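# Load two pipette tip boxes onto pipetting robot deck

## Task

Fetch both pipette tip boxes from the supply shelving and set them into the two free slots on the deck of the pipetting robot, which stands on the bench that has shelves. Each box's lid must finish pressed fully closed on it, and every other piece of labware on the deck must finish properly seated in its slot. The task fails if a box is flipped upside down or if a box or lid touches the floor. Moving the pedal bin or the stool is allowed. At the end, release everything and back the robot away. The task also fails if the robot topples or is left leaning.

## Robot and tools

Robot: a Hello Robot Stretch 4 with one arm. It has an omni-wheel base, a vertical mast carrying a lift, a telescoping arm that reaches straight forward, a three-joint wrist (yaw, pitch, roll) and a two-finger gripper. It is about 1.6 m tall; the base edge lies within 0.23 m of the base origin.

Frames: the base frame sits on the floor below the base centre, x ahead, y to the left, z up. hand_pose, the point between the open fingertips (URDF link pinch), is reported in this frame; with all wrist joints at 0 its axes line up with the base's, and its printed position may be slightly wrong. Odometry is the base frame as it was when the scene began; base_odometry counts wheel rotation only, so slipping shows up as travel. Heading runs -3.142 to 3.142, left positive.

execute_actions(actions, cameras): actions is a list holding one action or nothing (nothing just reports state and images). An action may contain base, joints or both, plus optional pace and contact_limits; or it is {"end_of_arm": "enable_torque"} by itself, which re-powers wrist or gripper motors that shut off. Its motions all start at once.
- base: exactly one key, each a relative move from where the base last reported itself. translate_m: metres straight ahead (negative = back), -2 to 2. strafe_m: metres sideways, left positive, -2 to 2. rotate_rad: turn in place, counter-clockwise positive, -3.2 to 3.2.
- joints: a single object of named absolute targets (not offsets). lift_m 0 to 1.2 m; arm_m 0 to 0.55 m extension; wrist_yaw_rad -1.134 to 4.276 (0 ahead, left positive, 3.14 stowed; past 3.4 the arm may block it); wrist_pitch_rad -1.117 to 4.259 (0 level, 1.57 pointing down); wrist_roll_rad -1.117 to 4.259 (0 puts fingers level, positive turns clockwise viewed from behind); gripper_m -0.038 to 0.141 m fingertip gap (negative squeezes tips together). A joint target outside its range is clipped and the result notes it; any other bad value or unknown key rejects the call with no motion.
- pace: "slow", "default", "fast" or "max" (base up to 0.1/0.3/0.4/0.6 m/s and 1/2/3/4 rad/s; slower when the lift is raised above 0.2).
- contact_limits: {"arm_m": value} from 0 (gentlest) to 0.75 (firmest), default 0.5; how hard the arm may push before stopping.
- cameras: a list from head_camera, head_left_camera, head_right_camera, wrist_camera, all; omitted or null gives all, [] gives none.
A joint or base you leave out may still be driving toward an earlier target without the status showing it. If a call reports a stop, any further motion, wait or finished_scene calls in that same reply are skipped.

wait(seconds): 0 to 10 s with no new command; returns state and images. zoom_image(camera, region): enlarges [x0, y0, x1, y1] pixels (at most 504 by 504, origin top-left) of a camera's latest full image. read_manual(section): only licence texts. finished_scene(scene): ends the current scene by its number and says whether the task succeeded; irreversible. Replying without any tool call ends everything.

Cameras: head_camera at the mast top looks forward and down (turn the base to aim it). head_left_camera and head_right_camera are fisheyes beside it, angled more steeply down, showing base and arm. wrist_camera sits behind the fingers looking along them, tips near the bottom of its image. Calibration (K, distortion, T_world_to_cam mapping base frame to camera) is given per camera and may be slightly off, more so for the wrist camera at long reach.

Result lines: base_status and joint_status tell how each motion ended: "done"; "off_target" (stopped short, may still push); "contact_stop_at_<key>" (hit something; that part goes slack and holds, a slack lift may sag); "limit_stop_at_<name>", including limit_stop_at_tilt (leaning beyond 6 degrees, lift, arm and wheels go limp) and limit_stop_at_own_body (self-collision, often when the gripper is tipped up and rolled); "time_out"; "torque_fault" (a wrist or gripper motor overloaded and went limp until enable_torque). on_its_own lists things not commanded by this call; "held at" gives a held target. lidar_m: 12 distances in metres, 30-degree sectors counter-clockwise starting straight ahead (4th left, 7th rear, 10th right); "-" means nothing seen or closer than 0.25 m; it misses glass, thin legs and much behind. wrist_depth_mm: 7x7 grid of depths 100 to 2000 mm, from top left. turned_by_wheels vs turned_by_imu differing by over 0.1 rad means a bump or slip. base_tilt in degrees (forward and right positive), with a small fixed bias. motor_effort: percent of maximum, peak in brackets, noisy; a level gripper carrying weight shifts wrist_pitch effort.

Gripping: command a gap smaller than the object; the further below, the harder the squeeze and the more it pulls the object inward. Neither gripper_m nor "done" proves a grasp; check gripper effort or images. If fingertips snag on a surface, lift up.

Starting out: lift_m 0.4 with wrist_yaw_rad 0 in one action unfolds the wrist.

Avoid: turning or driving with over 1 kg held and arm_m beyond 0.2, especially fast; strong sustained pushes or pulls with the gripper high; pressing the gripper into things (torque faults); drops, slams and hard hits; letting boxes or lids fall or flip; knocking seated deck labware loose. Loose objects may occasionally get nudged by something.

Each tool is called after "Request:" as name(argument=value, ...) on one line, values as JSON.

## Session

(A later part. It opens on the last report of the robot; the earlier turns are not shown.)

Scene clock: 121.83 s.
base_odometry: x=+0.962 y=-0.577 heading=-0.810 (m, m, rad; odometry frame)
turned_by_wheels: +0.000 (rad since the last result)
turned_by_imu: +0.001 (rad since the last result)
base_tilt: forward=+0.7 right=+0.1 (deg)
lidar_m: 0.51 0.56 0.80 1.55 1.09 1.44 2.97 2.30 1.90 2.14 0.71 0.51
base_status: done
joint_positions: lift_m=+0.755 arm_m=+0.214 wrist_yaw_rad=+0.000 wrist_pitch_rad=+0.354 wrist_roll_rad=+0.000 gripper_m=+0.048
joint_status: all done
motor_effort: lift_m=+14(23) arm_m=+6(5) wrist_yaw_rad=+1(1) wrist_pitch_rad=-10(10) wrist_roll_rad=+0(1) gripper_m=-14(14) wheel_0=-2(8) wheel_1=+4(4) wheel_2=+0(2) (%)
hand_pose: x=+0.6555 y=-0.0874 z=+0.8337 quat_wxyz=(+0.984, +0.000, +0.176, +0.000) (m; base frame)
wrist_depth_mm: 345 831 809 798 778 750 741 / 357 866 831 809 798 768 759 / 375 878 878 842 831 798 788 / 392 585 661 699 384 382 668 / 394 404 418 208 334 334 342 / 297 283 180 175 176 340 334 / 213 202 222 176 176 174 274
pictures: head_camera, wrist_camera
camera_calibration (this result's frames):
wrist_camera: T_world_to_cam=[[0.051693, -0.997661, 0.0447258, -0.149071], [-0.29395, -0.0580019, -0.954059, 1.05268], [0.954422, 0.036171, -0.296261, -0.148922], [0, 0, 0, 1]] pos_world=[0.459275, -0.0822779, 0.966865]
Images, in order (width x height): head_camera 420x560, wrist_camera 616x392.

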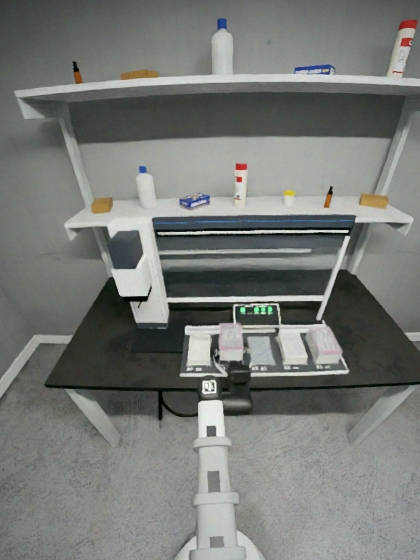

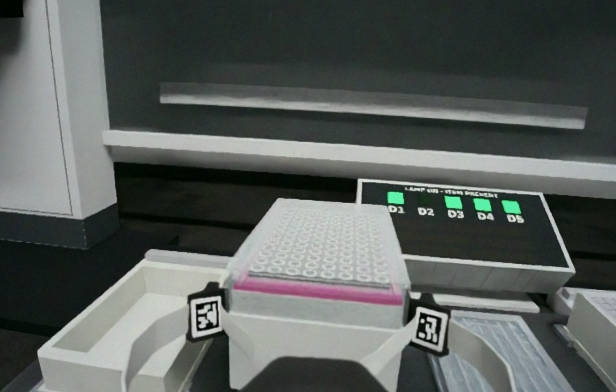

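Request:
execute_actions(actions=[{"joints":{"arm_m":0.220,"lift_m":0.732},"pace":"slow"}], cameras=["head_camera","wrist_camera"])

Request:
zoom_image(camera="head_camera", region=[180, 310, 280, 385])

Scene clock: 124.20 s.
base_odometry: x=+0.962 y=-0.577 heading=-0.810 (m, m, rad; odometry frame)
turned_by_wheels: +0.000 (rad since the last result)
turned_by_imu: +0.000 (rad since the last result)
base_tilt: forward=+0.7 right=+0.0 (deg)
lidar_m: 0.51 0.55 0.78 1.56 1.11 1.46 2.97 2.32 1.86 2.16 0.68 0.52
base_status: not commanded
joint_positions: lift_m=+0.732 arm_m=+0.219 wrist_yaw_rad=+0.000 wrist_pitch_rad=+0.354 wrist_roll_rad=+0.000 gripper_m=+0.048
joint_status: all done
motor_effort: lift_m=+14(14) arm_m=+6(6) wrist_yaw_rad=+1(1) wrist_pitch_rad=-10(10) wrist_roll_rad=+0(1) gripper_m=-14(12) wheel_0=-1(1) wheel_1=+4(4) wheel_2=+0(0) (%)
hand_pose: x=+0.6605 y=-0.0874 z=+0.8107 quat_wxyz=(+0.984, +0.000, +0.176, +0.000) (m; base frame)
wrist_depth_mm: 340 842 809 798 768 750 715 / 353 878 831 798 788 750 741 / 370 778 866 854 820 809 778 / 389 517 585 603 353 351 373 / 345 314 342 209 322 324 320 / 238 259 180 175 175 294 290 / 195 188 202 176 176 174 241
pictures: head_camera, wrist_camera
camera_calibration (this result's frames):
wrist_camera: T_world_to_cam=[[0.0516928, -0.997661, 0.0447257, -0.1483], [-0.293953, -0.0580018, -0.954059, 1.03221], [0.954421, 0.0361707, -0.296263, -0.160507], [0, 0, 0, 1]] pos_world=[0.464278, -0.0822779, 0.943869]
Images, in order (width x height): head_camera 420x560, wrist_camera 616x392.

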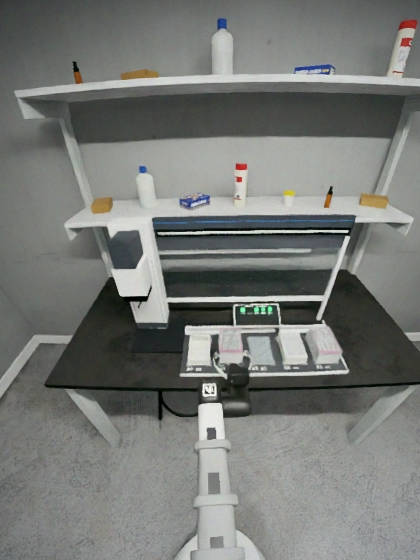

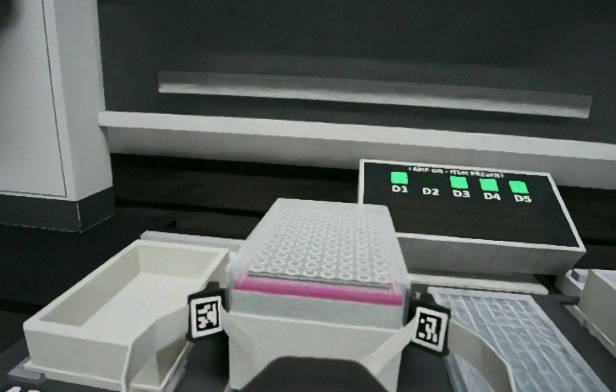

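Region (180, 310, 280, 385) of head_camera's 420x560 image, scaled by 5.040, with more detail than that image has; it fills the top 378 rows of this view, and the rest is white.

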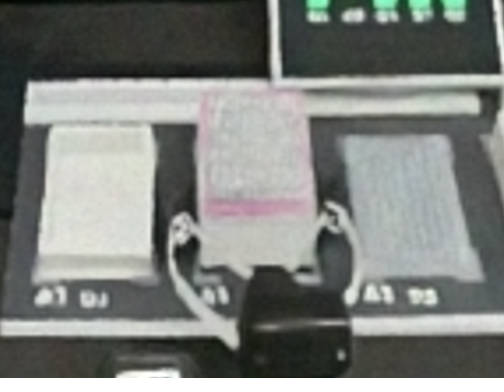

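Request:
execute_actions(actions=[{"joints":{"arm_m":0.213},"pace":"slow"}], cameras=[])

Request:
execute_actions(actions=[{"joints":{"lift_m":0.721},"pace":"slow"}], cameras=["head_camera","wrist_camera"])

Request:
zoom_image(camera="head_camera", region=[180, 310, 280, 385])

Scene clock: 126.70 s.
base_odometry: x=+0.962 y=-0.577 heading=-0.810 (m, m, rad; odometry frame)
turned_by_wheels: +0.000 (rad since the last result)
turned_by_imu: +0.001 (rad since the last result)
base_tilt: forward=+0.7 right=+0.2 (deg)
lidar_m: 0.51 0.52 0.78 1.56 1.11 1.48 2.98 2.29 1.88 2.16 0.71 0.53
base_status: not commanded
joint_positions: lift_m=+0.732 arm_m=+0.214 wrist_yaw_rad=+0.000 wrist_pitch_rad=+0.354 wrist_roll_rad=+0.000 gripper_m=+0.048
joint_status: all done
motor_effort: lift_m=+14(14) arm_m=-5(6) wrist_yaw_rad=+0(1) wrist_pitch_rad=-10(11) wrist_roll_rad=+1(1) gripper_m=-15(15) wheel_0=-1(1) wheel_1=+4(4) wheel_2=+0(1) (%)
hand_pose: x=+0.6556 y=-0.0874 z=+0.8107 quat_wxyz=(+0.984, +0.000, +0.176, +0.000) (m; base frame)
wrist_depth_mm: 343 842 798 809 778 759 715 / 357 866 842 820 788 778 768 / 373 798 842 854 820 809 798 / 392 517 585 609 355 355 564 / 349 312 347 208 325 327 327 / 238 259 180 175 177 291 290 / 201 195 202 176 176 175 240
pictures: none
No camera images: the call's "cameras" was empty. Leave "cameras" out to get every camera's image.

Scene clock: 127.47 s.
base_odometry: x=+0.962 y=-0.577 heading=-0.810 (m, m, rad; odometry frame)
turned_by_wheels: +0.000 (rad since the last result)
turned_by_imu: +0.000 (rad since the last result)
base_tilt: forward=+0.6 right=+0.1 (deg)
lidar_m: 0.51 0.54 0.80 1.56 1.13 1.46 2.96 2.30 1.90 2.16 0.71 0.54
base_status: not commanded
joint_positions: lift_m=+0.721 arm_m=+0.214 wrist_yaw_rad=+0.000 wrist_pitch_rad=+0.351 wrist_roll_rad=+0.000 gripper_m=+0.048
joint_status: all done
motor_effort: lift_m=+13(14) arm_m=-6(6) wrist_yaw_rad=+2(2) wrist_pitch_rad=+0(10) wrist_roll_rad=+0(0) gripper_m=-13(15) wheel_0=-1(1) wheel_1=+4(4) wheel_2=+0(0) (%)
hand_pose: x=+0.6558 y=-0.0875 z=+0.8006 quat_wxyz=(+0.985, +0.000, +0.174, +0.000) (m; base frame)
wrist_depth_mm: 343 842 820 798 778 750 741 / 357 878 842 820 788 778 768 / 373 759 878 866 831 377 798 / 389 492 564 580 345 345 368 / 327 306 304 206 322 336 325 / 211 245 180 175 176 276 278 / 196 192 191 176 176 174 223
pictures: head_camera, wrist_camera
camera_calibration (this result's frames):
wrist_camera: T_world_to_cam=[[0.0513869, -0.997666, 0.0449552, -0.147642], [-0.29111, -0.0580236, -0.954928, 1.01999], [0.955308, 0.0359839, -0.293412, -0.161897], [0, 0, 0, 1]] pos_world=[0.459176, -0.0822882, 0.933148]
Images, in order (width x height): head_camera 420x560, wrist_camera 616x392.

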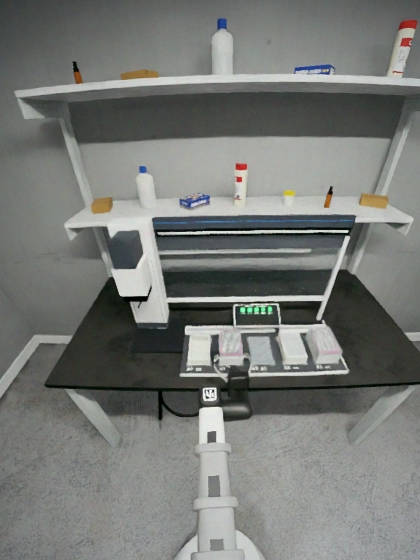

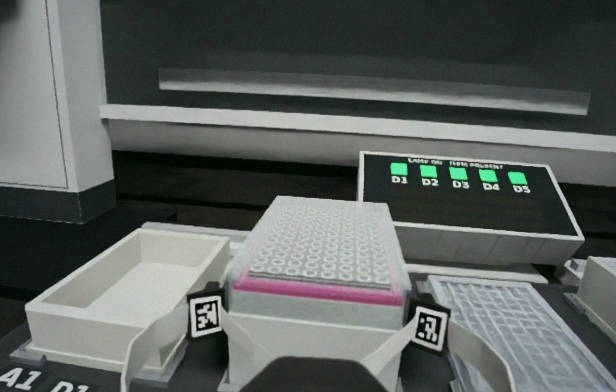

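Region (180, 310, 280, 385) of head_camera's 420x560 image, scaled by 5.040, with more detail than that image has; it fills the top 378 rows of this view, and the rest is white.

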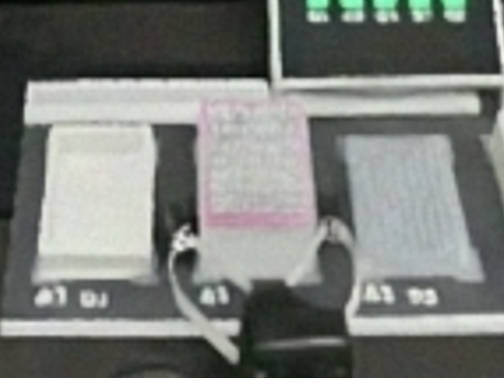

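Request:
execute_actions(actions=[{"joints":{"gripper_m":0.07,"arm_m":0.208},"pace":"slow","contact_limits":{"arm_m":0.15}}], cameras=["head_camera","wrist_camera"])

Request:
zoom_image(camera="head_camera", region=[180, 310, 280, 385])

Scene clock: 130.00 s.
base_odometry: x=+0.962 y=-0.577 heading=-0.810 (m, m, rad; odometry frame)
turned_by_wheels: +0.000 (rad since the last result)
turned_by_imu: +0.001 (rad since the last result)
base_tilt: forward=+0.6 right=+0.2 (deg)
lidar_m: 0.51 0.55 0.79 1.55 1.09 1.48 2.97 2.30 1.88 2.16 0.69 0.52
base_status: not commanded
joint_positions: lift_m=+0.721 arm_m=+0.209 wrist_yaw_rad=-0.002 wrist_pitch_rad=+0.351 wrist_roll_rad=+0.000 gripper_m=+0.070
joint_status: all done
motor_effort: lift_m=+14(13) arm_m=-4(7) wrist_yaw_rad=+6(6) wrist_pitch_rad=-3(4) wrist_roll_rad=+1(1) gripper_m=-6(14) wheel_0=-1(2) wheel_1=+4(4) wheel_2=+0(0) (%)
contact_limits: arm_m 0.15
hand_pose: x=+0.6503 y=-0.0879 z=+0.8004 quat_wxyz=(+0.985, +0.000, +0.175, -0.001) (m; base frame)
wrist_depth_mm: 349 831 820 809 788 759 732 / 362 866 854 820 809 788 759 / 382 759 891 878 831 384 798 / 397 496 559 591 351 347 373 / 327 310 309 211 325 338 334 / 220 205 186 180 182 277 279 / 199 197 198 181 185 212 223
pictures: head_camera, wrist_camera
camera_calibration (this result's frames):
wrist_camera: T_world_to_cam=[[0.0499767, -0.997736, 0.0449997, -0.146874], [-0.291673, -0.0576721, -0.954778, 1.01851], [0.955211, 0.0345914, -0.293895, -0.156378], [0, 0, 0, 1]] pos_world=[0.453787, -0.0823924, 0.933102]
Images, in order (width x height): head_camera 420x560, wrist_camera 616x392.

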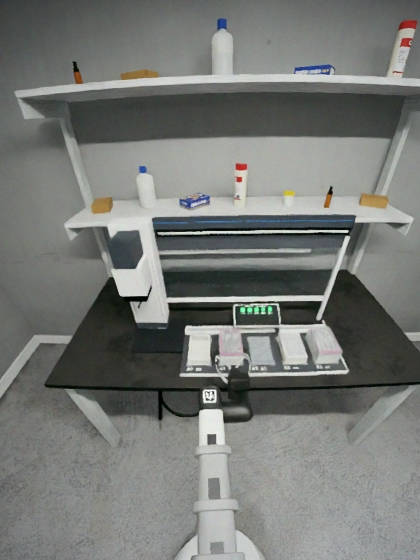

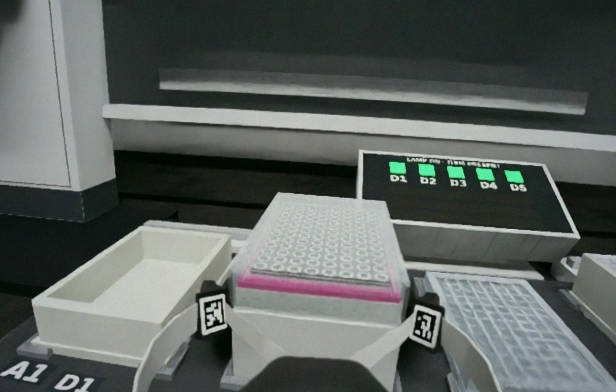

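Region (180, 310, 280, 385) of head_camera's 420x560 image, scaled by 5.040, with more detail than that image has; it fills the top 378 rows of this view, and the rest is white.

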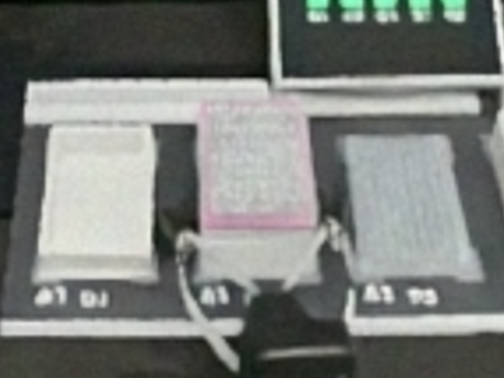

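Request:
execute_actions(actions=[{"joints":{"gripper_m":0.089,"arm_m":0.203},"pace":"slow","contact_limits":{"arm_m":0.15}}], cameras=["wrist_camera"])

Request:
execute_actions(actions=[{"joints":{"arm_m":0.10,"lift_m":0.723},"pace":"slow","contact_limits":{"arm_m":0.15}}], cameras=["head_camera","wrist_camera"])

Request:
zoom_image(camera="head_camera", region=[180, 310, 280, 385])

Scene clock: 132.07 s.
base_odometry: x=+0.962 y=-0.577 heading=-0.810 (m, m, rad; odometry frame)
turned_by_wheels: +0.000 (rad since the last result)
turned_by_imu: +0.000 (rad since the last result)
base_tilt: forward=+0.7 right=+0.1 (deg)
lidar_m: 0.50 0.52 0.81 1.56 1.10 1.46 2.97 2.31 1.88 2.16 0.71 0.53
base_status: not commanded
joint_positions: lift_m=+0.721 arm_m=+0.204 wrist_yaw_rad=-0.001 wrist_pitch_rad=+0.351 wrist_roll_rad=+0.000 gripper_m=+0.089
joint_status: all done
motor_effort: lift_m=+14(14) arm_m=-5(6) wrist_yaw_rad=+2(5) wrist_pitch_rad=-3(2) wrist_roll_rad=+1(1) gripper_m=-3(6) wheel_0=-1(1) wheel_1=+4(4) wheel_2=+0(0) (%)
contact_limits: arm_m 0.15
hand_pose: x=+0.6457 y=-0.0876 z=+0.8004 quat_wxyz=(+0.985, +0.000, +0.175, +0.000) (m; base frame)
wrist_depth_mm: 351 866 820 809 798 768 750 / 366 854 842 831 798 778 750 / 384 750 891 866 404 387 798 / 399 459 559 585 353 351 535 / 327 309 314 208 325 340 336 / 211 204 188 184 183 274 278 / 201 201 198 148 190 216 222
pictures: wrist_camera
camera_calibration (this result's frames):
wrist_camera: T_world_to_cam=[[0.0510715, -0.997681, 0.0449947, -0.147042], [-0.29171, -0.0579912, -0.954747, 1.01711], [0.955142, 0.0356349, -0.293996, -0.151706], [0, 0, 0, 1]] pos_world=[0.449111, -0.0823113, 0.933094]
Images, in order (width x height): wrist_camera 616x392.

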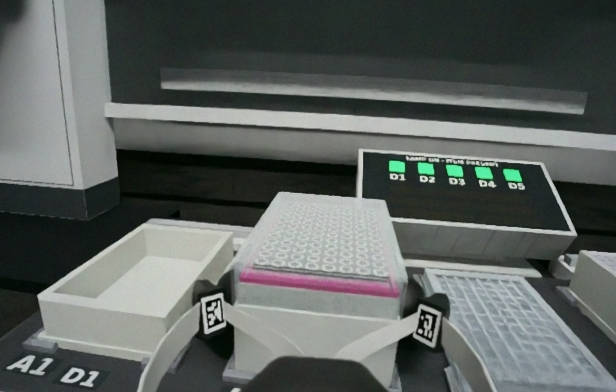

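Scene clock: 134.37 s.
base_odometry: x=+0.962 y=-0.577 heading=-0.810 (m, m, rad; odometry frame)
turned_by_wheels: +0.000 (rad since the last result)
turned_by_imu: +0.000 (rad since the last result)
base_tilt: forward=+0.6 right=+0.1 (deg)
lidar_m: 0.52 0.53 0.80 1.55 1.10 1.46 2.97 2.30 1.88 2.15 0.71 0.53
base_status: not commanded
joint_positions: lift_m=+0.723 arm_m=+0.101 wrist_yaw_rad=+0.000 wrist_pitch_rad=+0.352 wrist_roll_rad=+0.000 gripper_m=+0.089
joint_status: all done
motor_effort: lift_m=+24(24) arm_m=-6(5) wrist_yaw_rad=+1(2) wrist_pitch_rad=-5(5) wrist_roll_rad=+0(1) gripper_m=-2(2) wheel_0=-1(1) wheel_1=+4(4) wheel_2=+0(0) (%)
contact_limits: arm_m 0.15
hand_pose: x=+0.5427 y=-0.0874 z=+0.8013 quat_wxyz=(+0.985, +0.000, +0.175, +0.000) (m; base frame)
wrist_depth_mm: 445 466 931 904 878 854 842 / 469 477 878 946 904 891 866 / 496 496 991 960 480 904 904 / 492 500 477 327 439 433 676 / 353 307 312 286 345 375 325 / 267 270 196 270 255 276 277 / 234 229 226 149 224 229 238
pictures: head_camera, wrist_camera
camera_calibration (this result's frames):
wrist_camera: T_world_to_cam=[[0.0516448, -0.997653, 0.0449663, -0.141966], [-0.292202, -0.0581514, -0.954587, 0.988137], [0.954961, 0.0361603, -0.294519, -0.052552], [0, 0, 0, 1]] pos_world=[0.346252, -0.0822705, 0.934169]
Images, in order (width x height): head_camera 420x560, wrist_camera 616x392.

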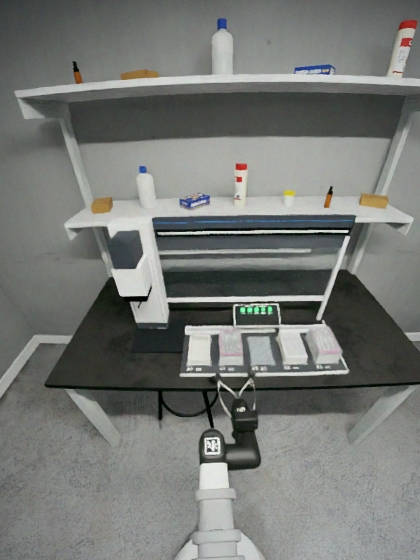

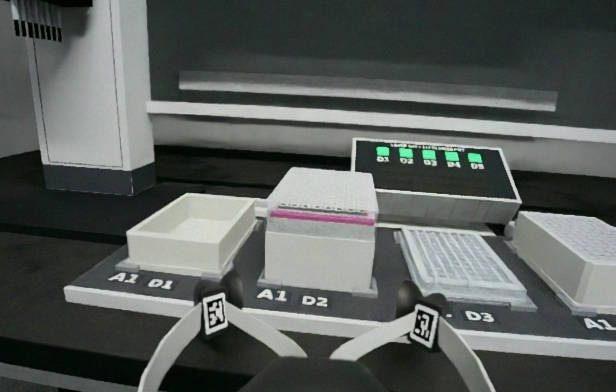

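Region (180, 310, 280, 385) of head_camera's 420x560 image, scaled by 5.040, with more detail than that image has; it fills the top 378 rows of this view, and the rest is white.

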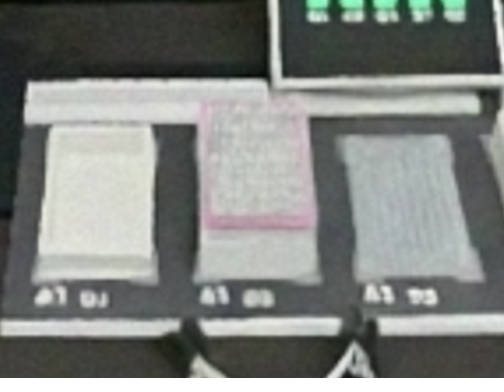

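Request:
zoom_image(camera="wrist_camera", region=[220, 150, 560, 320])

Request:
zoom_image(camera="wrist_camera", region=[240, 240, 400, 310])

Region (220, 150, 560, 320) of wrist_camera's 616x392 image, scaled by 1.482.

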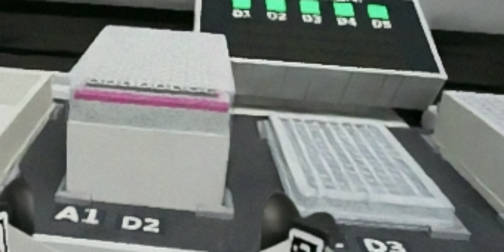

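Region (240, 240, 400, 310) of wrist_camera's 616x392 image, scaled by 3.150; it fills the top 220 rows of this view, and the rest is white.

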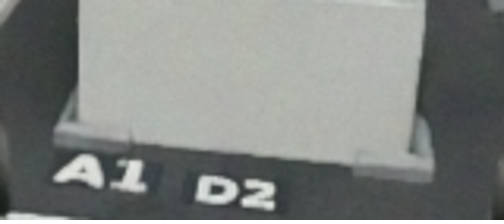

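Request:
execute_actions(actions=[{"base":{"strafe_m":-0.15},"joints":{"arm_m":0.0,"wrist_pitch_rad":0.15,"lift_m":0.70}}], cameras=["head_camera","wrist_camera"])

Request:
zoom_image(camera="head_camera", region=[140, 310, 320, 390])

Scene clock: 137.70 s.
base_odometry: x=+0.854 y=-0.680 heading=-0.810 (m, m, rad; odometry frame)
turned_by_wheels: +0.000 (rad since the last result)
turned_by_imu: +0.000 (rad since the last result)
base_tilt: forward=+0.7 right=+0.2 (deg)
lidar_m: 0.47 0.52 0.75 1.67 1.26 1.71 2.97 2.10 1.75 2.00 0.70 0.52
base_status: done
joint_positions: lift_m=+0.700 arm_m=+0.001 wrist_yaw_rad=+0.000 wrist_pitch_rad=+0.152 wrist_roll_rad=+0.000 gripper_m=+0.089
joint_status: all done
motor_effort: lift_m=+14(22) arm_m=-6(6) wrist_yaw_rad=+1(2) wrist_pitch_rad=-6(7) wrist_roll_rad=+1(1) gripper_m=-2(3) wheel_0=+0(10) wheel_1=+0(9) wheel_2=+0(0) (%)
hand_pose: x=+0.4571 y=-0.0874 z=+0.8349 quat_wxyz=(+0.997, +0.000, +0.076, +0.000) (m; base frame)
wrist_depth_mm: 544 778 750 597 580 569 715 / 580 1098 1078 1060 1025 976 931 / 591 1118 1098 1060 1008 1008 976 / 603 1060 1078 621 1060 1025 1008 / 466 410 415 544 492 462 778 / 355 351 195 370 330 355 349 / 330 303 298 148 283 293 306
pictures: head_camera, wrist_camera
camera_calibration (this result's frames):
wrist_camera: T_world_to_cam=[[0.0416237, -0.997656, 0.0543144, -0.142298], [-0.0971165, -0.058144, -0.993573, 0.9385], [0.994402, 0.0360813, -0.099309, -0.141915], [0, 0, 0, 1]] pos_world=[0.238188, -0.0822757, 0.926103]
Images, in order (width x height): head_camera 420x560, wrist_camera 616x392.

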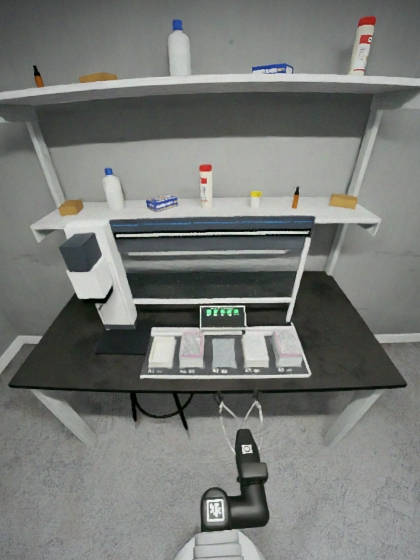

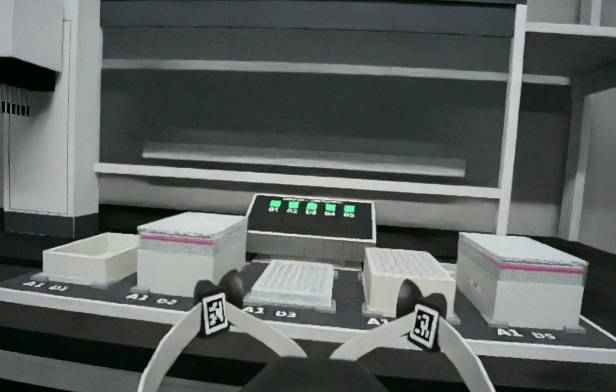

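Region (140, 310, 320, 390) of head_camera's 420x560 image, scaled by 2.800, with more detail than that image has.

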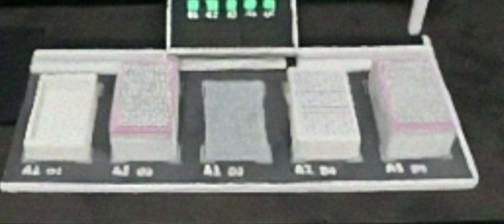

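Looks good.

Request:
execute_actions(actions=[{"base":{"translate_m":-0.4},"pace":"fast"}], cameras=[])

Request:
finished_scene(scene=1)

Scene clock: 140.73 s.
base_odometry: x=+0.578 y=-0.390 heading=-0.810 (m, m, rad; odometry frame)
turned_by_wheels: +0.000 (rad since the last result)
turned_by_imu: +0.001 (rad since the last result)
base_tilt: forward=+0.7 right=+0.1 (deg)
lidar_m: 0.90 0.95 1.80 1.15 1.21 1.75 2.59 2.68 1.58 1.97 2.09 0.95
base_status: done
joint_positions: lift_m=+0.700 arm_m=+0.001 wrist_yaw_rad=+0.000 wrist_pitch_rad=+0.152 wrist_roll_rad=+0.000 gripper_m=+0.089
joint_status: not commanded
motor_effort: lift_m=+14(14) arm_m=-5(6) wrist_yaw_rad=+1(1) wrist_pitch_rad=-7(5) wrist_roll_rad=+0(1) gripper_m=-1(2) wheel_0=-1(7) wheel_1=-1(8) wheel_2=-3(14) (%)
hand_pose: x=+0.4571 y=-0.0874 z=+0.8348 quat_wxyz=(+0.997, +0.000, +0.076, +0.000) (m; base frame)
wrist_depth_mm: 1537 946 1430 1366 1366 1397 1336 / 1499 917 1336 1308 976 1308 1336 / 1576 1008 1464 1430 1430 1366 1366 / 1576 1008 1499 960 1430 1430 1397 / 788 768 741 715 707 741 778 / 1661 1464 195 1499 707 1281 1397 / 1499 1430 1430 149 1366 1366 1430
pictures: none
No camera images: the call's "cameras" was empty. Leave "cameras" out to get every camera's image.

The scene is finished: the task was done.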